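# Push home two flagged drive blanks in a loose rack

## Task

Press in fully the two drive blanks the work order labels PUSH HOME, until each bottoms out and latches, without disturbing the other blanks. The rack is free-standing: it may tilt only a little at most (more is a failure), must finish at its original spot, and the blanks must stay latched on their own once the robot lets go.

## Robot and tools

Robot: two six-joint arms, left_arm and right_arm, each ending in a two-finger gripper. A flat block juts about 9 cm from the wrist-roll axis toward the gripper's -y side and rotates with it. Don't let the arms collide or press on each other.

Frame: all reported poses use one scene frame. Origin is on the table surface midway between the arms, +z up, +x outward over the table, and left_arm sits toward +y. The arm names are not image sides. Gripper frame: fingers point along its +z, they open and close along its x. end_effector_position is the point between the pads; fingertips extend 17.5 mm past it. Printed positions can be off, more so at long reach.

Joint order, used in every row and every per-joint list: waist, shoulder, elbow, forearm roll, wrist pitch, wrist roll. Stated ranges (rad): waist, shoulder, forearm roll, wrist pitch, wrist roll -6.283 to 6.283; elbow -2.792 to 2.792. True ends may differ by up to 0.010 rad.

The row format (shared by execute_actions and move): one flat list of 18 numbers, each in [-1, 1], covering both arms even if one is idle. Left arm first: 6 joint numbers, then gripper position, force_limit, speed; then the same 9 for right_arm. Joint numbers are offsets (not poses), scaled so 1.0 = 1.398 rad for waist and shoulder, 2.097 rad for elbow, 2.622 rad for forearm roll, wrist pitch and wrist roll. Gripper position is absolute: +1 fully open (50 mm gap), pads meet near -0.65, -1 closes until something blocks. force_limit per pad: -1 about 20 N, 0 about 102 N, +1 about 185 N (actual may be ~17% higher). speed of gap change: -1 = 20 mm/s, 0 = 85, +1 = 150. To leave a gripper unchanged, repeat its previous three values; a 0 is a real command. New force or speed only applies after a position change of at least 0.01.

execute_actions(actions): a list of up to 15 actions; each action is a table of up to 15 rows, each row one 1/30 s step. A short table repeats its last row to fill 15 steps. Joint offsets in every row are measured from the joint angles at the start of that action (for the first action, the last reported angles), not from the preceding row. An action asking any joint to go more than 0.010 rad beyond its range is refused for both arms; a malformed action, or a failing first action, rejects the whole call. An empty list just returns the state and images. Joint target speed is capped (2.09 rad/s waist/shoulder, 3.14 elbow, 3.93 others), targets lead measured angles by at most 0.456 / 0.683 / 0.854 rad, and a target putting the gripper over 70 mm from its current spot is scaled back, so big changes need several actions; finish an incomplete motion in the next action.

move(target, speed, blocking): target is one 18-number row; its joint offsets are measured from the Joint positions in the latest result that shows them. All joints interpolate in step, so paths curve; duration 0.5 to 10 s. speed (rad/s, 0.01 to 2, default 0.5) is for the joint with the longest way to go. Moves ignore obstacles; arms are stiff, so aiming even a bit beyond a firm contact can trigger a fault, and faster motion hits harder. blocking=false returns after 0.5 s; then use wait or stop before sending more. The extra 'move:' line reports the ending (done, off_target, moving, held, fault), limits=held or limits=none, and each arm's joint farthest from target. To keep an arm pressing as before, command offsets from its Joint positions to its Joint targets.

wait(seconds): 0 to 10 s, arms hold last command; returns early if a running move ends. stop(): brakes a running move (needs room). zoom_image(camera, region): region [x0, y0, x1, y1] in pixels, at most 504 by 504, from cam_head_left (896x504), cam_head_right (896x504), cam_left_wrist (616x616) or cam_right_wrist (616x616). show_instructions(): shows the work order image indicating which blanks say PUSH HOME. finished_scene(scene): ends the current scene by its number, irreversibly, after the last command has been held; check that the blanks are latched and the rack is level and unmoved first.

Results: state line with each gripper's position (m), quaternion wxyz and velocities; Joint positions, velocities, targets (rad), joint torques (offset and noisy), step readings with HELD marks, gripper object_status (0 moving, 1 blocked while opening, 2 blocked while closing = holding, 3 reached position or pads closed) and position_measured (gap ≈ (250 - value) x 0.202 mm). 'joint command not followed' means a clearance check altered targets; 'joint sent to its limit' means a joint was clipped at its end.

Avoid: torque faults (limits 302, 302, 142, 40, 40, 40 N m) and force faults at 144 N, which stop the arm for 10 s; overheating from long holds; tipping or sliding the rack (brace it or push gently and straight); knocking anything off the table; slams, drops and hard shoves. Push blanks slowly until they stop, then back off so they remain latched without the robot.

Each tool is called after ">>>" as name(argument=value, ...), one argument or row to a line, values as JSON.

## Session

>>> show_instructions(
)

>>> execute_actions(
  actions=[],
)

Reference images for this scene: work order.

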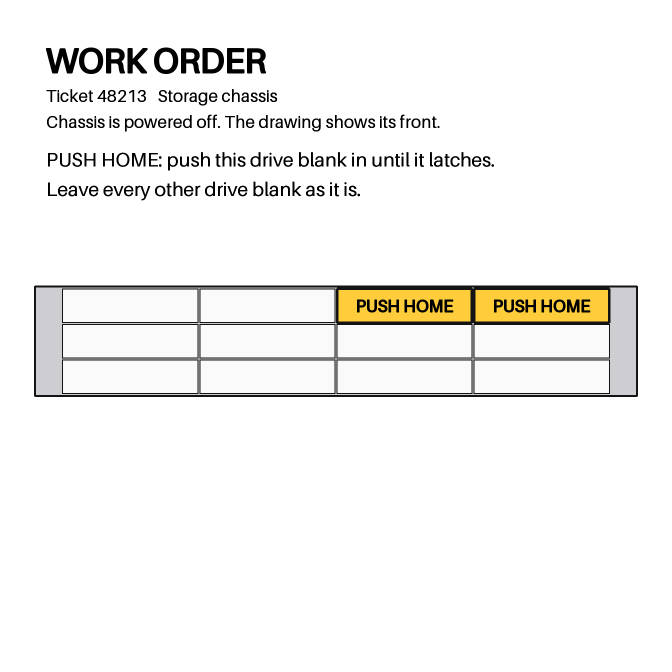

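Scene clock: 0.00 s.
left_arm: end_effector_position=(+0.9710, +0.7424, +0.2742) position_measured=3 object_status=3 end_effector_quat_wxyz=(+0.041, +0.911, -0.410, +0.019) end_effector_velocity=(+0.001, +0.000, +0.001) end_effector_angular_velocity=(+0.001, -0.004, -0.001) | right_arm: end_effector_position=(+0.0293, -0.2030, +0.3940) position_measured=3 object_status=3 end_effector_quat_wxyz=(+0.109, +0.074, +0.985, +0.107) end_effector_velocity=(+0.000, +0.000, +0.000) end_effector_angular_velocity=(+0.000, -0.000, -0.000)
Joint names: [waist, shoulder, elbow, forearm roll, wrist pitch, wrist roll]
Joint positions: left_arm=[-0.058  0.69   0.974 -0.089  1.489  2.556] | right_arm=[ 1.455 -0.421  2.044 -0.256  1.343  0.264]
Joint velocities: left_arm=[ 0.    -0.    -0.001  0.    -0.003  0.001] | right_arm=[-0.  0. -0. -0. -0.  0.]
Joint torques (N m, as the joint torque sensors report them, + toward a larger angle): no reading
Joint targets: left_arm=[-0.058 0.690 0.974 -0.089 1.489 2.556] | right_arm=[1.455 -0.421 2.044 -0.256 1.343 0.264]

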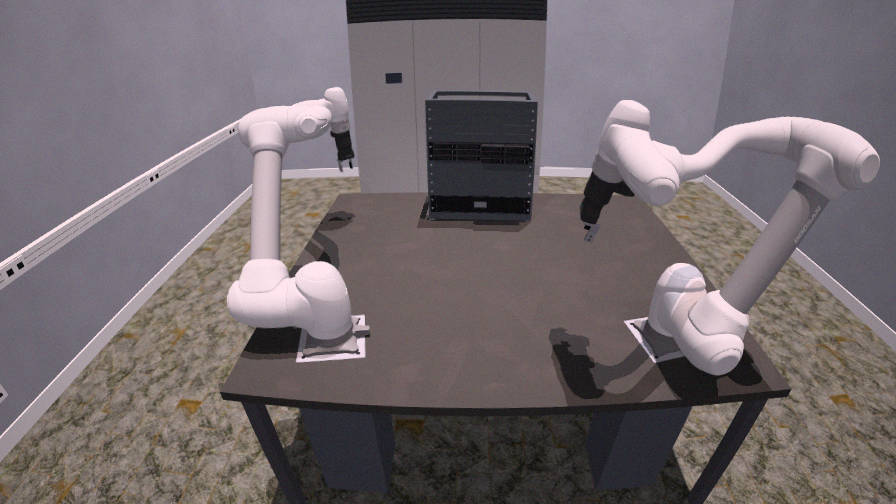

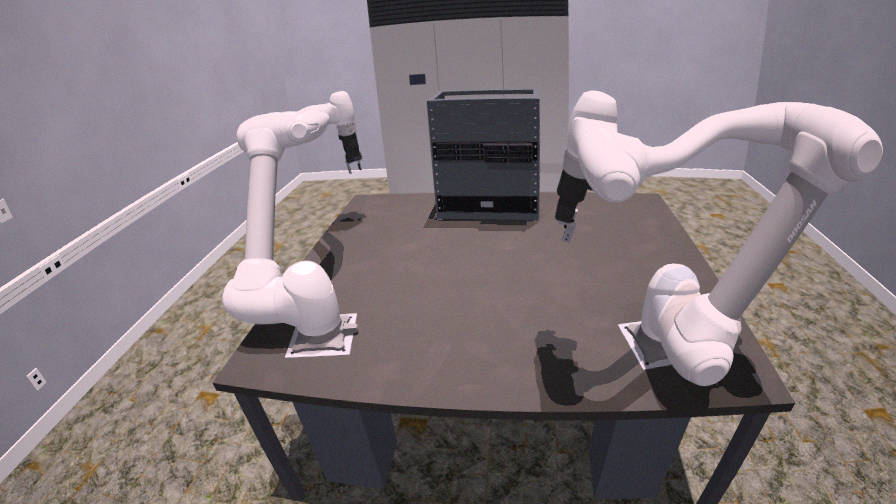

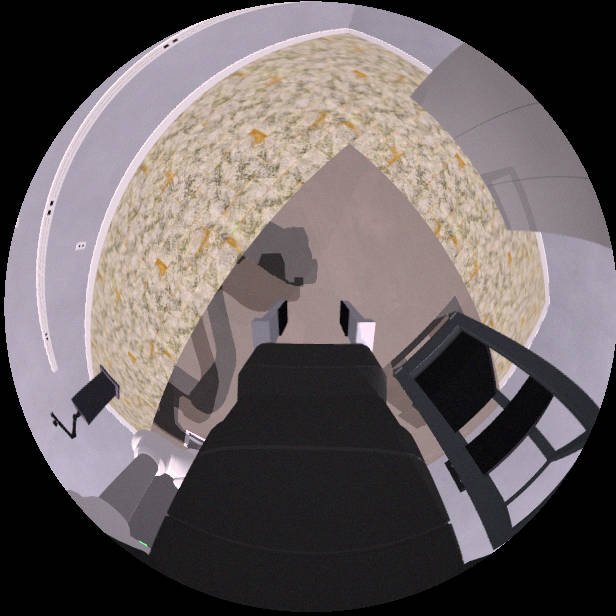

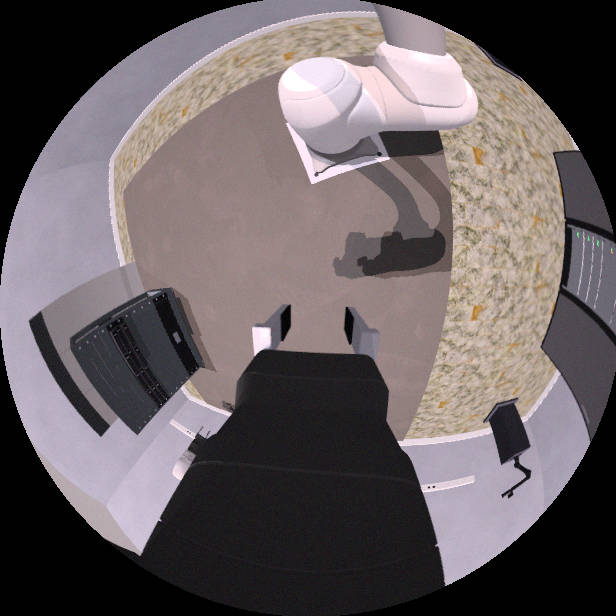

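>>> move(
  target=[-0.15,-0.3006,0.5068,0.7634,-0.1041,-0.68,-1,0,0,0,0,0,0,0,0,1,0,0],
  speed=2,
)

Scene clock: 7.20 s.
left_arm: end_effector_position=(+0.7571, +0.8401, +0.3996) position_measured=253 object_status=3 end_effector_quat_wxyz=(+0.679, -0.679, +0.197, -0.197) end_effector_velocity=(-0.001, +0.000, +0.000) end_effector_angular_velocity=(+0.002, +0.001, +0.001) | right_arm: end_effector_position=(+0.0293, -0.2030, +0.3940) position_measured=3 object_status=3 end_effector_quat_wxyz=(+0.109, +0.074, +0.985, +0.107) end_effector_velocity=(+0.000, -0.000, -0.000) end_effector_angular_velocity=(-0.000, -0.001, +0.001)
Joint names: [waist, shoulder, elbow, forearm roll, wrist pitch, wrist roll]
Joint positions: left_arm=[-0.267  0.27   2.037  1.912  1.216  0.773] | right_arm=[ 1.455 -0.421  2.044 -0.256  1.343  0.264]
Joint velocities: left_arm=[ 0.001 -0.001  0.001  0.001  0.001  0.002] | right_arm=[ 0.    -0.     0.001 -0.001 -0.001 -0.   ]
Joint torques (N m, as the joint torque sensors report them, + toward a larger angle): left_arm=[  2.36 -68.49 -37.28   0.7    2.58   0.04] | right_arm=[ -0.47   2.45 -43.01   2.42  -0.83   0.26]
Joint targets: left_arm=[-0.267 0.270 2.037 1.912 1.216 0.773] | right_arm=[1.455 -0.421 2.044 -0.256 1.343 0.264]
move: done; limits=none; left_arm: farthest joint: the waist, 0.001 radians from its target (0.210 radians at the start); right_arm: farthest joint: the waist, 0.000 radians from its target (0.000 radians at the start)

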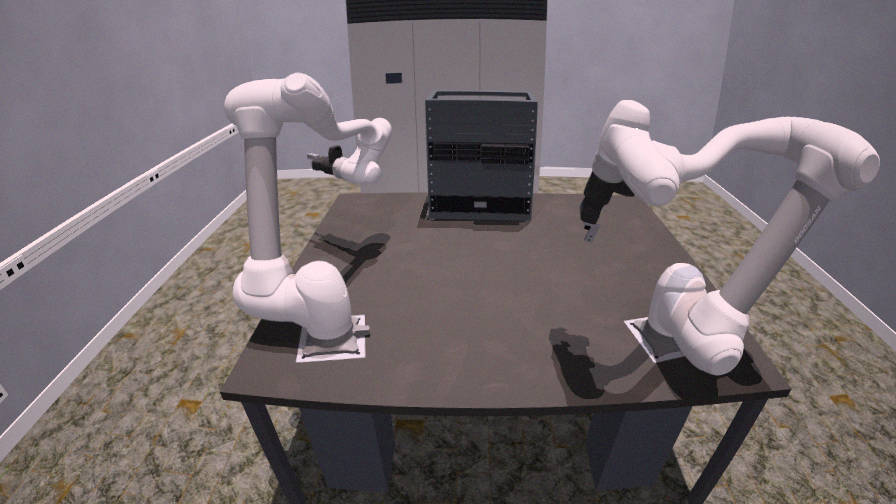

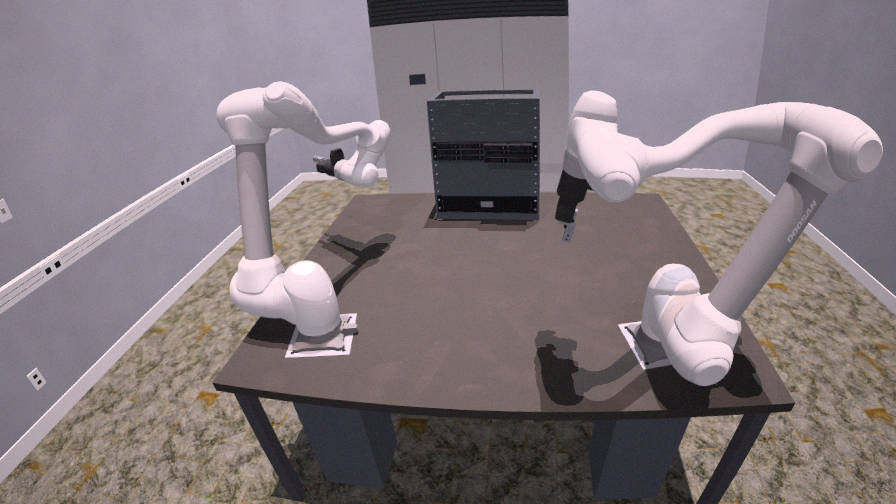

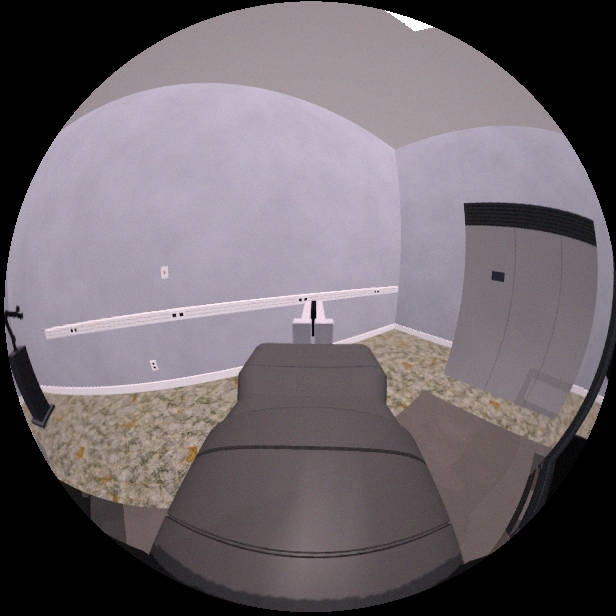

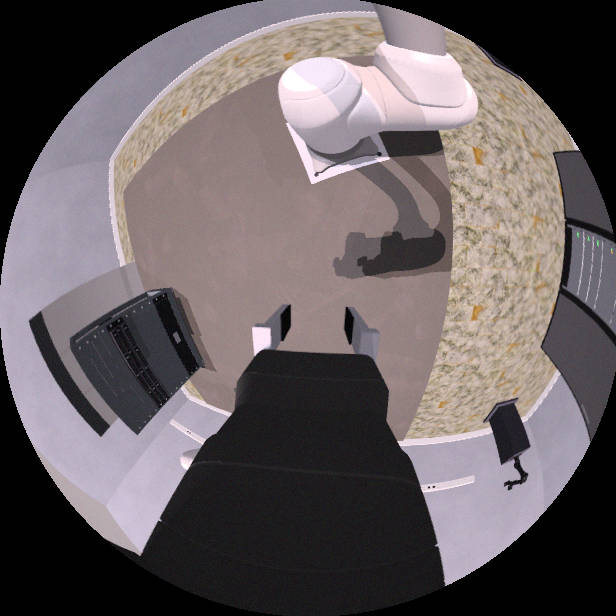

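>>> move(
  target=[-0.718,0,0,0,0,0,-1,0,0,0,0,0,0,0,0,1,0,0],
  speed=1.5,
)

>>> zoom_image(
  camera="cam_left_wrist",
  region=[150, 200, 470, 400],
)

>>> zoom_image(
  camera="cam_head_left",
  region=[400, 80, 560, 240],
)

Scene clock: 10.43 s.
left_arm: end_effector_position=(+0.6197, +0.0991, +0.3996) position_measured=253 object_status=3 end_effector_quat_wxyz=(+0.500, -0.500, +0.500, -0.500) end_effector_velocity=(+0.000, +0.000, +0.001) end_effector_angular_velocity=(-0.001, -0.001, +0.001) | right_arm: end_effector_position=(+0.0293, -0.2030, +0.3940) position_measured=3 object_status=3 end_effector_quat_wxyz=(+0.109, +0.074, +0.985, +0.107) end_effector_velocity=(+0.000, -0.000, -0.000) end_effector_angular_velocity=(-0.001, -0.000, +0.000)
Joint names: [waist, shoulder, elbow, forearm roll, wrist pitch, wrist roll]
Joint positions: left_arm=[-1.271  0.27   2.037  1.912  1.216  0.773] | right_arm=[ 1.455 -0.421  2.044 -0.256  1.343  0.264]
Joint velocities: left_arm=[ 0.    -0.    -0.001 -0.     0.001 -0.   ] | right_arm=[-0. -0.  0. -0.  0. -0.]
Joint torques (N m, as the joint torque sensors report them, + toward a larger angle): left_arm=[  0.83 -69.21 -36.51   0.72   2.39  -0.06] | right_arm=[  1.63   2.03 -42.89   2.33  -0.98   0.31]
Joint targets: left_arm=[-1.271 0.270 2.037 1.912 1.216 0.773] | right_arm=[1.455 -0.421 2.044 -0.256 1.343 0.264]
move: done; limits=none; left_arm: farthest joint: the waist, 0.000 radians from its target (1.004 radians at the start); right_arm: farthest joint: the waist, 0.000 radians from its target (0.000 radians at the start)

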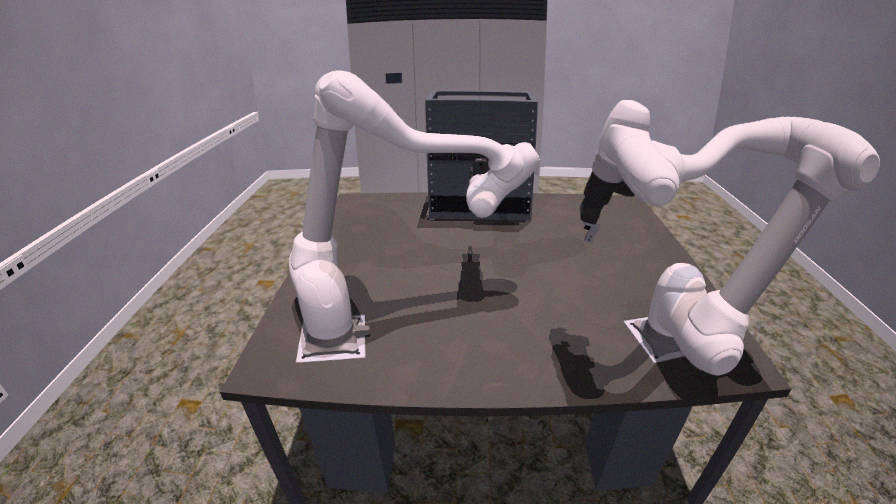

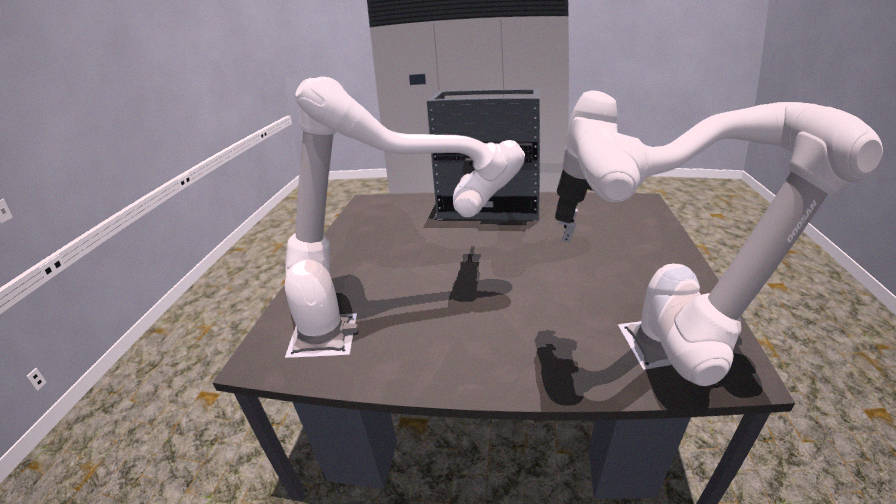

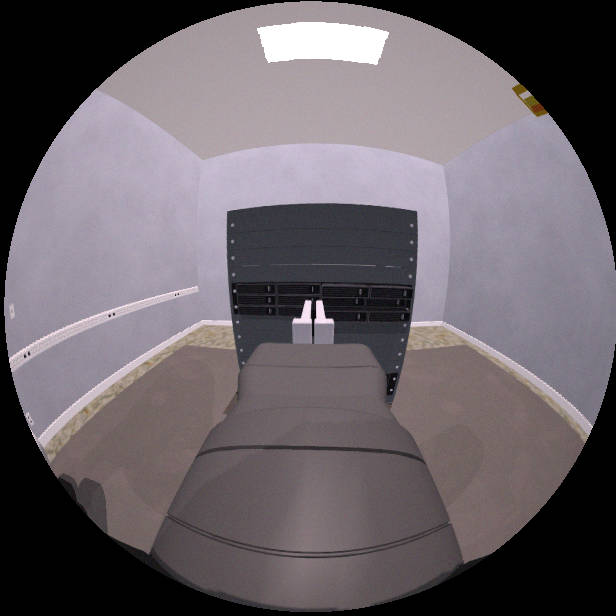

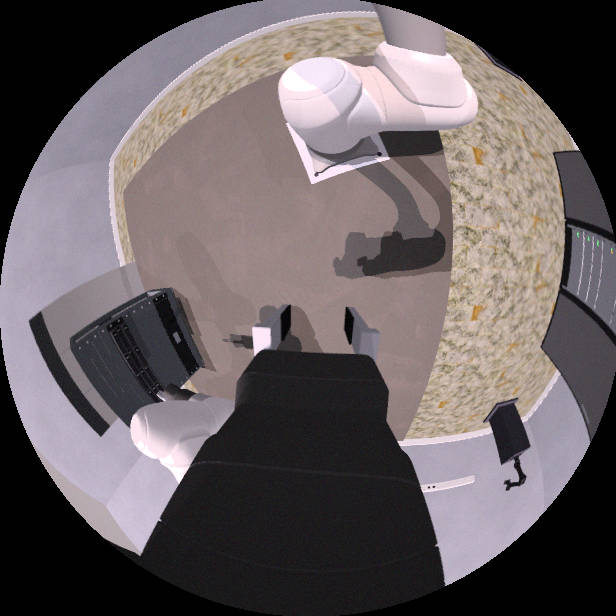

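Region (150, 200, 470, 400) of cam_left_wrist's 616x616 image, scaled by 1.575, with more detail than that image has; it fills the top 315 rows of this view, and the rest is white.

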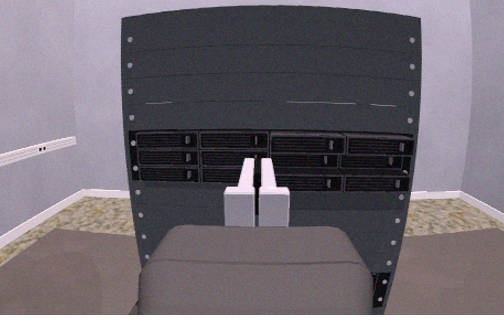

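Region (400, 80, 560, 240) of cam_head_left's 896x504 image, scaled by 3.150, with more detail than that image has.

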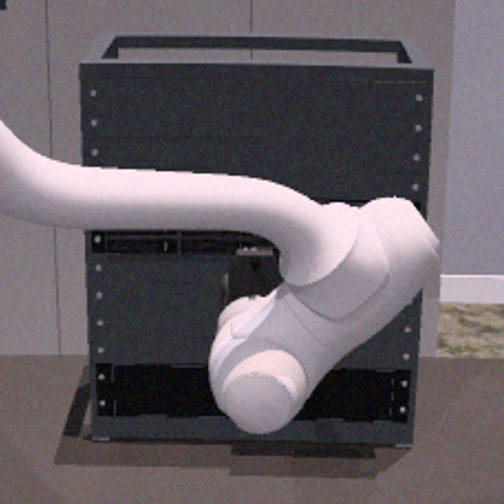

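>>> move(
  target=[0,0,0,0,0,-0.599,-1,0,0,0,0,0,0,0,0,1,0,0],
  speed=2,
)

>>> zoom_image(
  camera="cam_left_wrist",
  region=[230, 130, 430, 350],
)

Scene clock: 15.50 s.
left_arm: end_effector_position=(+0.6198, +0.1242, +0.3746) position_measured=253 object_status=3 end_effector_quat_wxyz=(-0.000, +0.707, +0.000, +0.707) end_effector_velocity=(+0.000, -0.000, -0.000) end_effector_angular_velocity=(+0.001, +0.001, -0.000) | right_arm: end_effector_position=(+0.0293, -0.2030, +0.3940) position_measured=3 object_status=3 end_effector_quat_wxyz=(+0.109, +0.074, +0.985, +0.107) end_effector_velocity=(+0.000, -0.000, +0.000) end_effector_angular_velocity=(-0.000, -0.001, -0.000)
Joint names: [waist, shoulder, elbow, forearm roll, wrist pitch, wrist roll]
Joint positions: left_arm=[-1.271  0.27   2.037  1.912  1.216 -0.797] | right_arm=[ 1.455 -0.421  2.044 -0.256  1.343  0.264]
Joint velocities: left_arm=[ 0.     0.    -0.    -0.    -0.001  0.001] | right_arm=[ 0.     0.    -0.    -0.001  0.001 -0.   ]
Joint torques (N m, as the joint torque sensors report them, + toward a larger angle): left_arm=[  1.73 -71.58 -36.68   0.6    2.48  -0.11] | right_arm=[  0.59   3.55 -42.84   2.58  -0.57   0.25]
Joint targets: left_arm=[-1.271 0.270 2.037 1.912 1.216 -0.797] | right_arm=[1.455 -0.421 2.044 -0.256 1.343 0.264]
move: done; limits=none; left_arm: farthest joint: the waist, 0.000 radians from its target (0.000 radians at the start); right_arm: farthest joint: the waist, 0.000 radians from its target (0.000 radians at the start)

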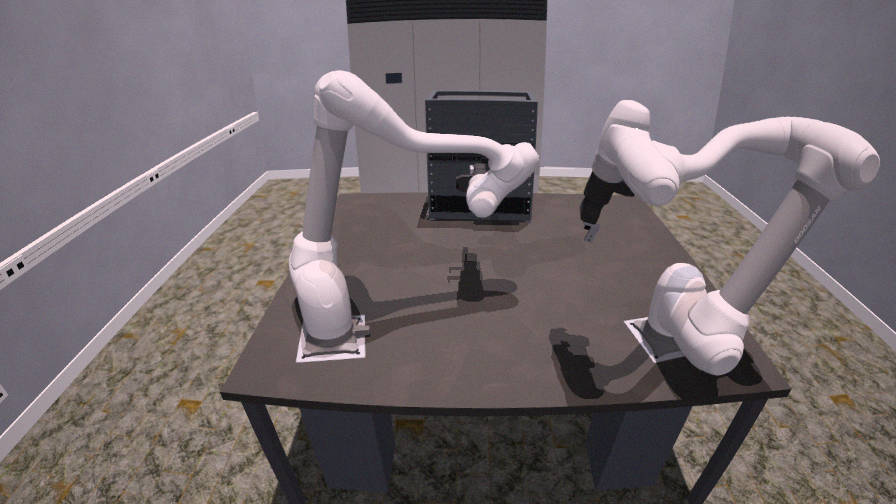

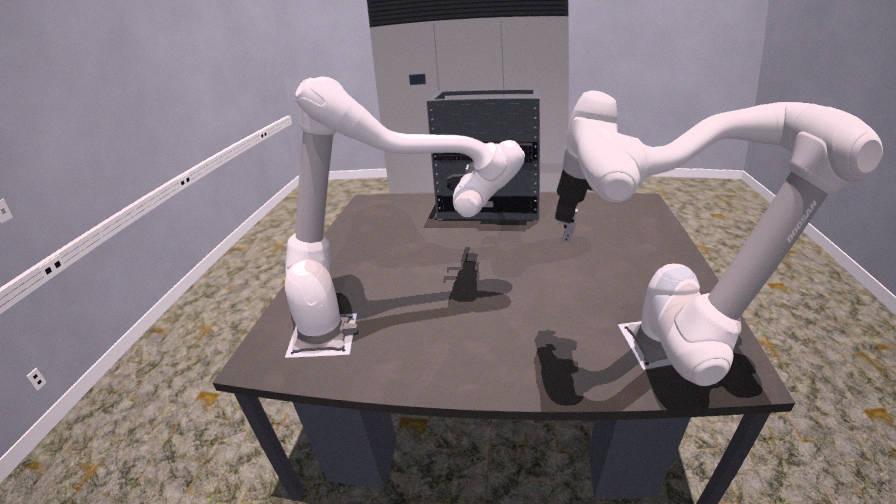

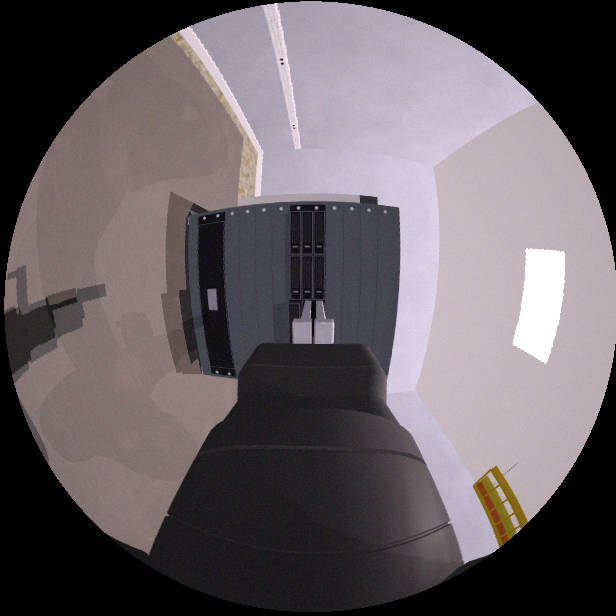

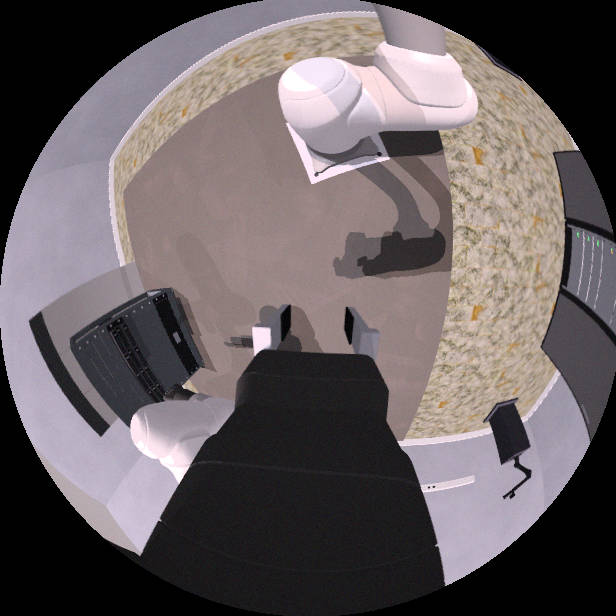

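Region (230, 130, 430, 350) of cam_left_wrist's 616x616 image, scaled by 2.291, with more detail than that image has; it fills the left 458 columns of this view, and the rest is white.

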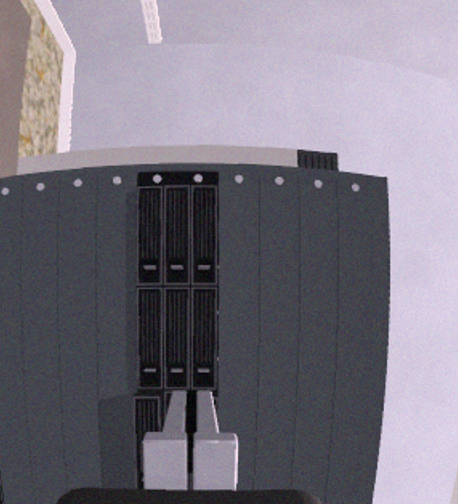

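>>> move(
  target=[0.0913,0.1034,-0.1438,0.0107,-0.057,-0.5527,-1,0,0,0,0,0,0,0,0,1,0,0],
  speed=1.5,
)

>>> zoom_image(
  camera="cam_left_wrist",
  region=[130, 200, 530, 400],
)

Scene clock: 20.03 s.
left_arm: end_effector_position=(+0.7601, +0.0289, +0.3892) position_measured=253 object_status=3 end_effector_quat_wxyz=(+0.500, +0.500, +0.500, +0.500) end_effector_velocity=(+0.000, -0.000, +0.000) end_effector_angular_velocity=(-0.002, -0.000, -0.001) | right_arm: end_effector_position=(+0.0293, -0.2030, +0.3940) position_measured=3 object_status=3 end_effector_quat_wxyz=(+0.109, +0.074, +0.985, +0.107) end_effector_velocity=(-0.000, -0.000, +0.000) end_effector_angular_velocity=(-0.001, +0.001, -0.001)
Joint names: [waist, shoulder, elbow, forearm roll, wrist pitch, wrist roll]
Joint positions: left_arm=[-1.143  0.415  1.735  1.94   1.067 -2.246] | right_arm=[ 1.455 -0.421  2.044 -0.256  1.343  0.264]
Joint velocities: left_arm=[ 0.    -0.    -0.     0.001 -0.001 -0.002] | right_arm=[ 0.    -0.    -0.001  0.001  0.002  0.   ]
Joint torques (N m, as the joint torque sensors report them, + toward a larger angle): left_arm=[  2.51 -86.68 -41.45   0.5    2.18   0.03] | right_arm=[  0.77   1.97 -43.24   2.35  -0.74   0.43]
Joint targets: left_arm=[-1.143 0.415 1.735 1.940 1.067 -2.246] | right_arm=[1.455 -0.421 2.044 -0.256 1.343 0.264]
move: done; limits=none; left_arm: farthest joint: the waist, 0.000 radians from its target (0.128 radians at the start); right_arm: farthest joint: the waist, 0.000 radians from its target (0.000 radians at the start)

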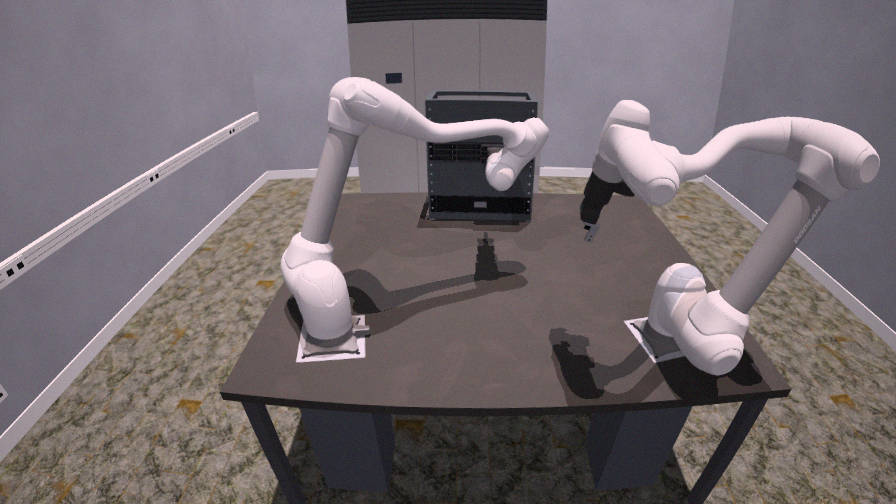

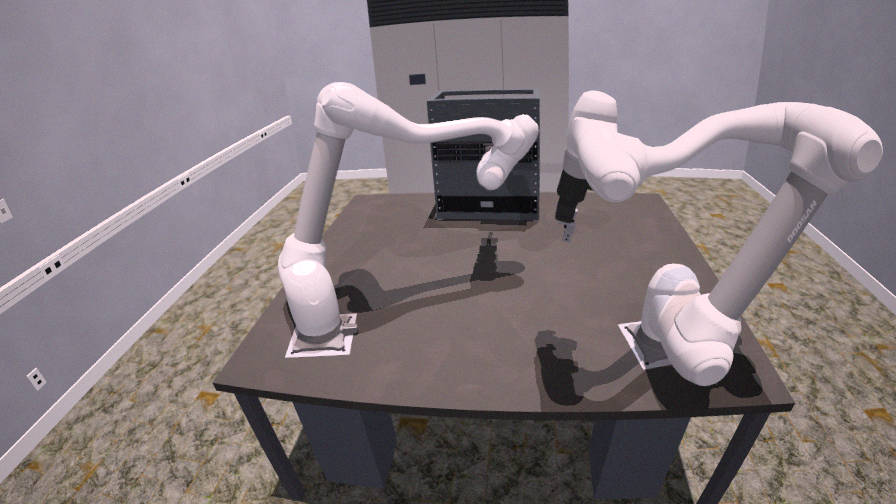

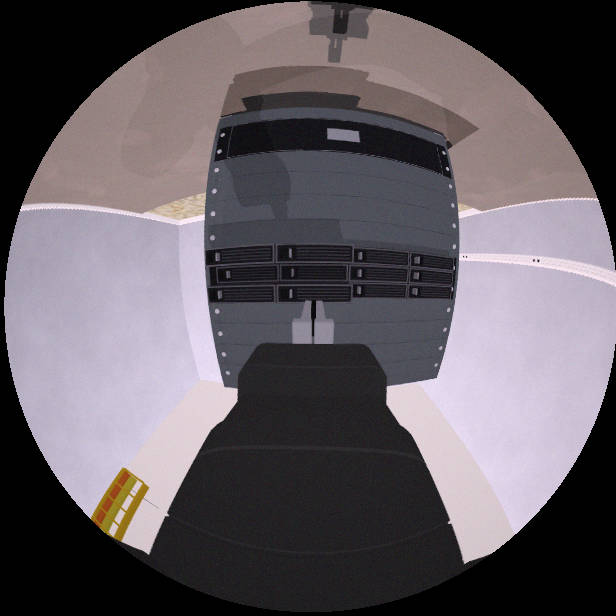

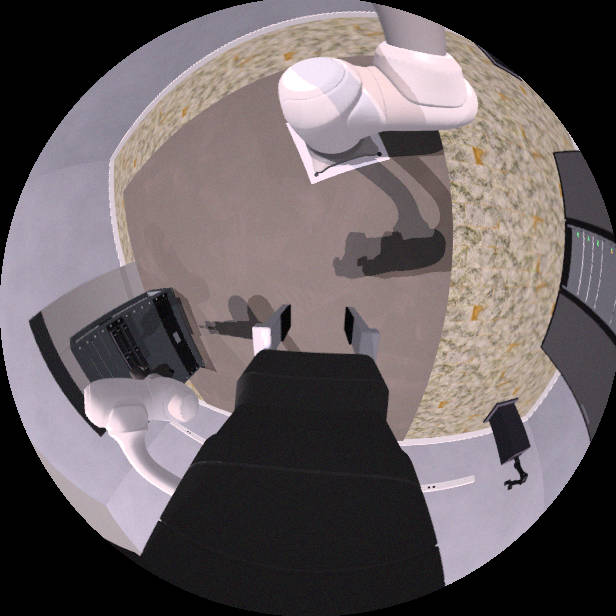

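Region (130, 200, 530, 400) of cam_left_wrist's 616x616 image, scaled by 1.260, with more detail than that image has.

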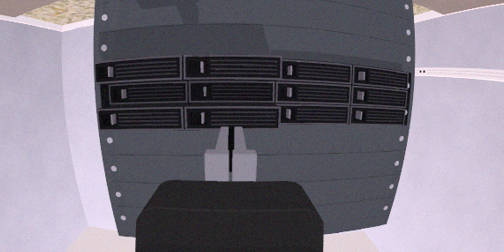

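>>> move(
  target=[0.0524,0.0453,-0.0477,0.0123,-0.0273,0.0045,-1,0,0,0,0,0,0,0,0,1,0,0],
  speed=0.08,
)

>>> zoom_image(
  camera="cam_left_wrist",
  region=[130, 200, 530, 400],
)

Scene clock: 22.93 s.
left_arm: end_effector_position=(+0.8298, +0.0271, +0.3895) position_measured=253 object_status=3 end_effector_quat_wxyz=(+0.500, +0.500, +0.500, +0.500) end_effector_velocity=(-0.000, -0.000, +0.000) end_effector_angular_velocity=(-0.000, +0.001, -0.001) | right_arm: end_effector_position=(+0.0293, -0.2030, +0.3940) position_measured=3 object_status=3 end_effector_quat_wxyz=(+0.109, +0.074, +0.985, +0.107) end_effector_velocity=(-0.000, -0.000, -0.000) end_effector_angular_velocity=(-0.000, -0.000, +0.001)
Joint names: [waist, shoulder, elbow, forearm roll, wrist pitch, wrist roll]
Joint positions: left_arm=[-1.07   0.478  1.635  1.972  0.995 -2.234] | right_arm=[ 1.455 -0.421  2.044 -0.256  1.343  0.264]
Joint velocities: left_arm=[-0.    -0.    -0.    -0.    -0.002  0.   ] | right_arm=[-0.     0.     0.     0.    -0.    -0.001]
Joint torques (N m, as the joint torque sensors report them, + toward a larger angle): left_arm=[  0.86 -95.07 -41.58   0.35   2.24  -0.13] | right_arm=[ -0.51   2.47 -43.23   2.52  -0.94   0.25]
Joint targets: left_arm=[-1.070 0.478 1.635 1.972 0.995 -2.234] | right_arm=[1.455 -0.421 2.044 -0.256 1.343 0.264]
move: done; limits=none; left_arm: farthest joint: the waist, 0.000 radians from its target (0.074 radians at the start); right_arm: farthest joint: the waist, 0.000 radians from its target (0.000 radians at the start)

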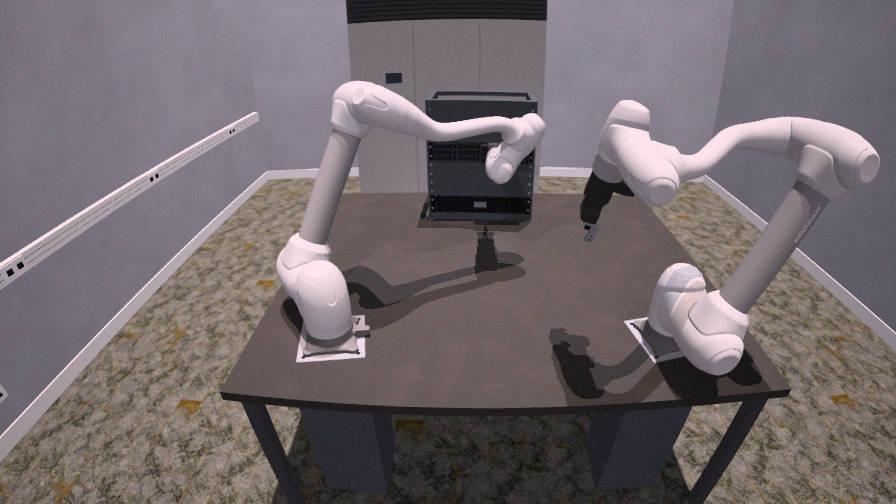

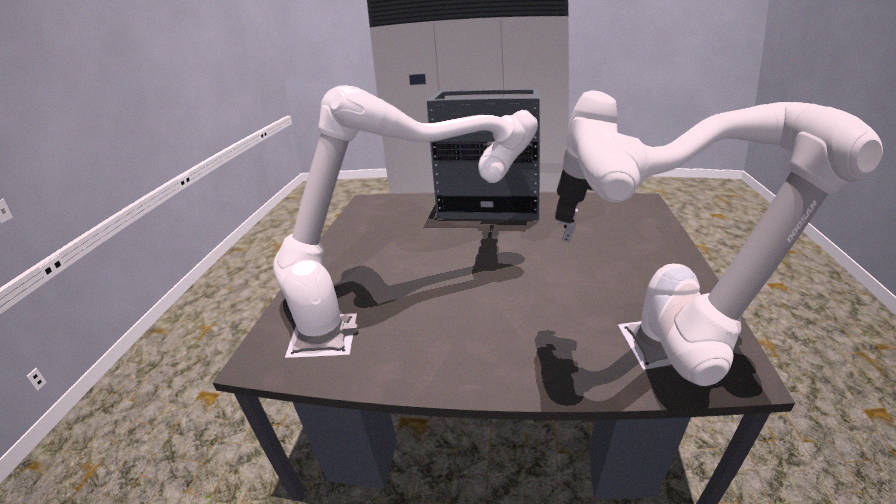

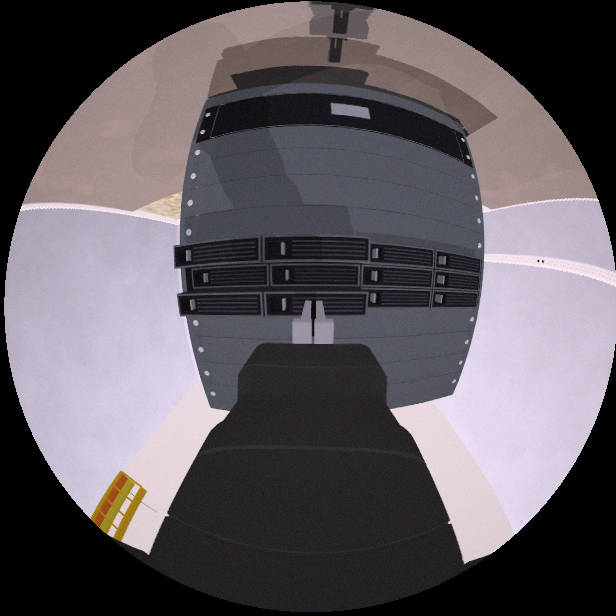

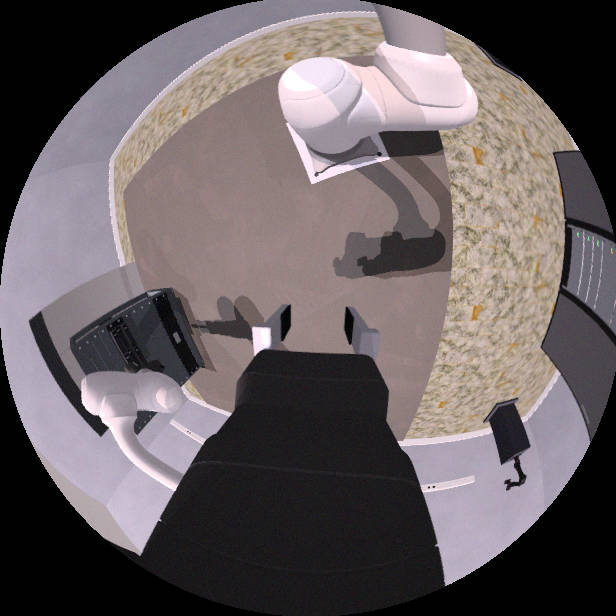

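Region (130, 200, 530, 400) of cam_left_wrist's 616x616 image, scaled by 1.260, with more detail than that image has.

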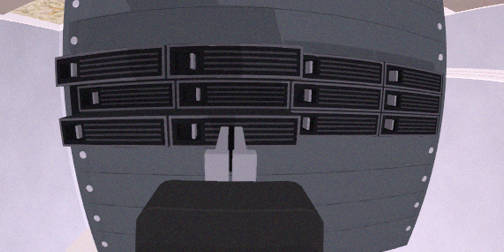

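>>> move(
  target=[0.0235,0.0194,-0.0204,0.0053,-0.0117,0.0019,-1,0,0,0,0,0,0,0,0,1,0,0],
  speed=0.025,
)

>>> zoom_image(
  camera="cam_left_wrist",
  region=[130, 200, 530, 400],
)

Scene clock: 26.20 s.
left_arm: end_effector_position=(+0.8609, +0.0302, +0.3893) position_measured=253 object_status=3 end_effector_quat_wxyz=(+0.500, +0.499, +0.500, +0.501) end_effector_velocity=(+0.000, -0.000, -0.000) end_effector_angular_velocity=(-0.002, +0.001, -0.001) | right_arm: end_effector_position=(+0.0293, -0.2030, +0.3940) position_measured=3 object_status=3 end_effector_quat_wxyz=(+0.109, +0.074, +0.985, +0.107) end_effector_velocity=(-0.000, +0.000, +0.000) end_effector_angular_velocity=(+0.000, +0.001, -0.000)
Joint names: [waist, shoulder, elbow, forearm roll, wrist pitch, wrist roll]
Joint positions: left_arm=[-1.037  0.505  1.592  1.986  0.964 -2.229] | right_arm=[ 1.455 -0.421  2.044 -0.256  1.343  0.264]
Joint velocities: left_arm=[ 0.    -0.    -0.    -0.    -0.001 -0.002] | right_arm=[ 0.    -0.    -0.001  0.001  0.    -0.   ]
Joint torques (N m, as the joint torque sensors report them, + toward a larger angle): left_arm=[  7.28 -95.94 -42.53   0.01   2.97   0.04] | right_arm=[  0.45   1.47 -43.82   2.48  -0.62   0.1 ]
Joint targets: left_arm=[-1.037 0.505 1.592 1.986 0.964 -2.229] | right_arm=[1.455 -0.421 2.044 -0.256 1.343 0.264]
move: done; limits=none; left_arm: farthest joint: the waist, 0.000 radians from its target (0.033 radians at the start); right_arm: farthest joint: the waist, 0.000 radians from its target (0.000 radians at the start)

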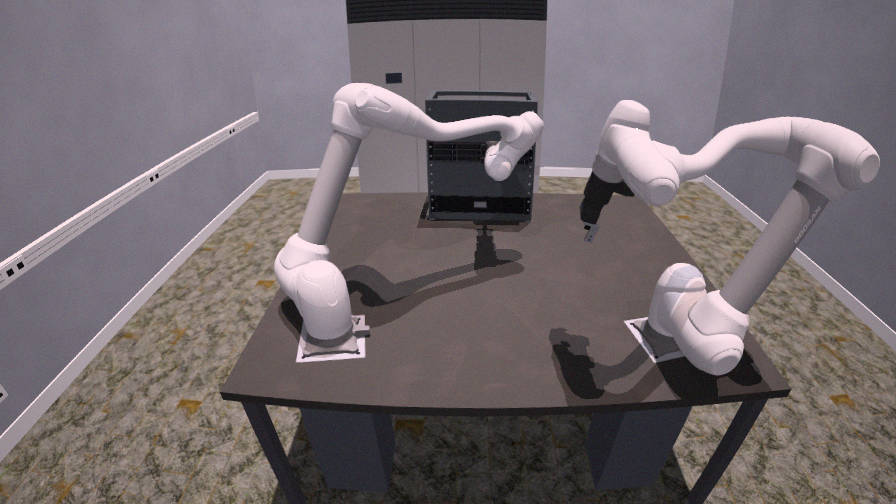

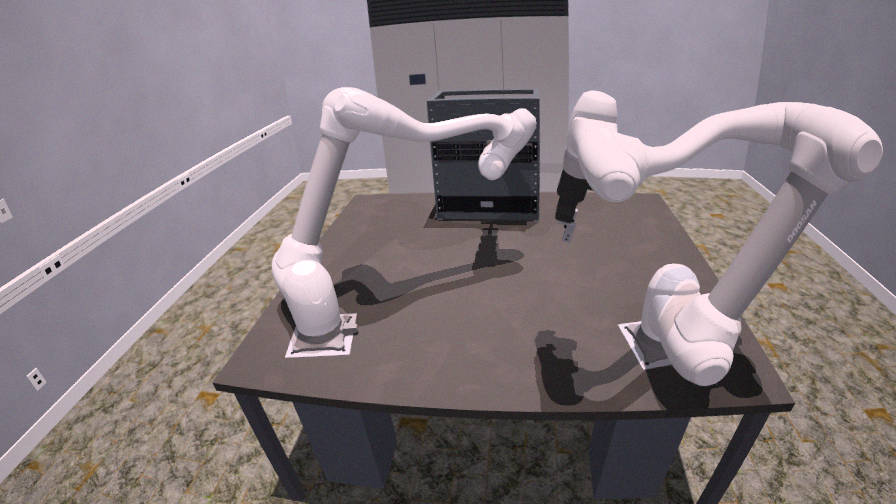

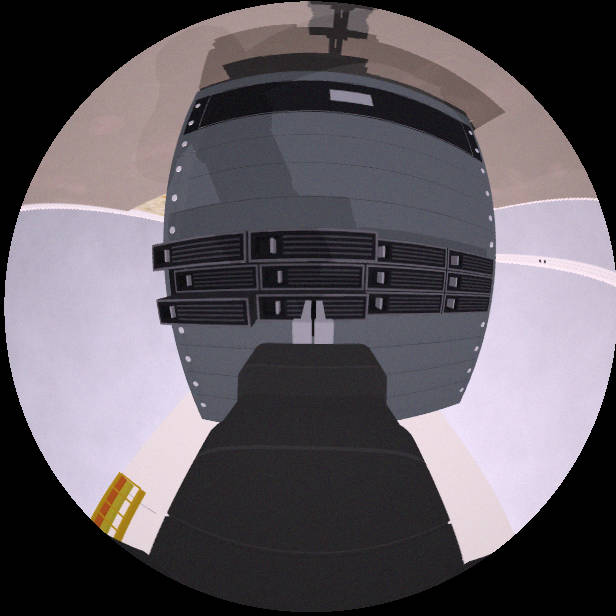

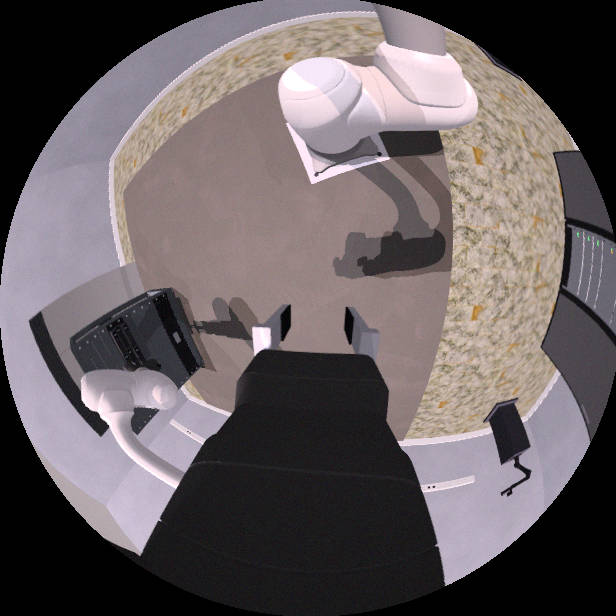

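Region (130, 200, 530, 400) of cam_left_wrist's 616x616 image, scaled by 1.260, with more detail than that image has.

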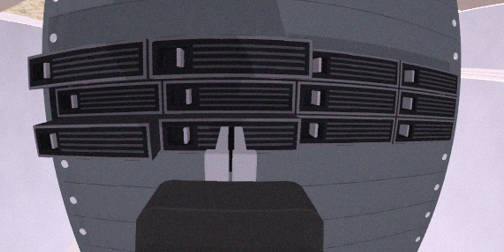

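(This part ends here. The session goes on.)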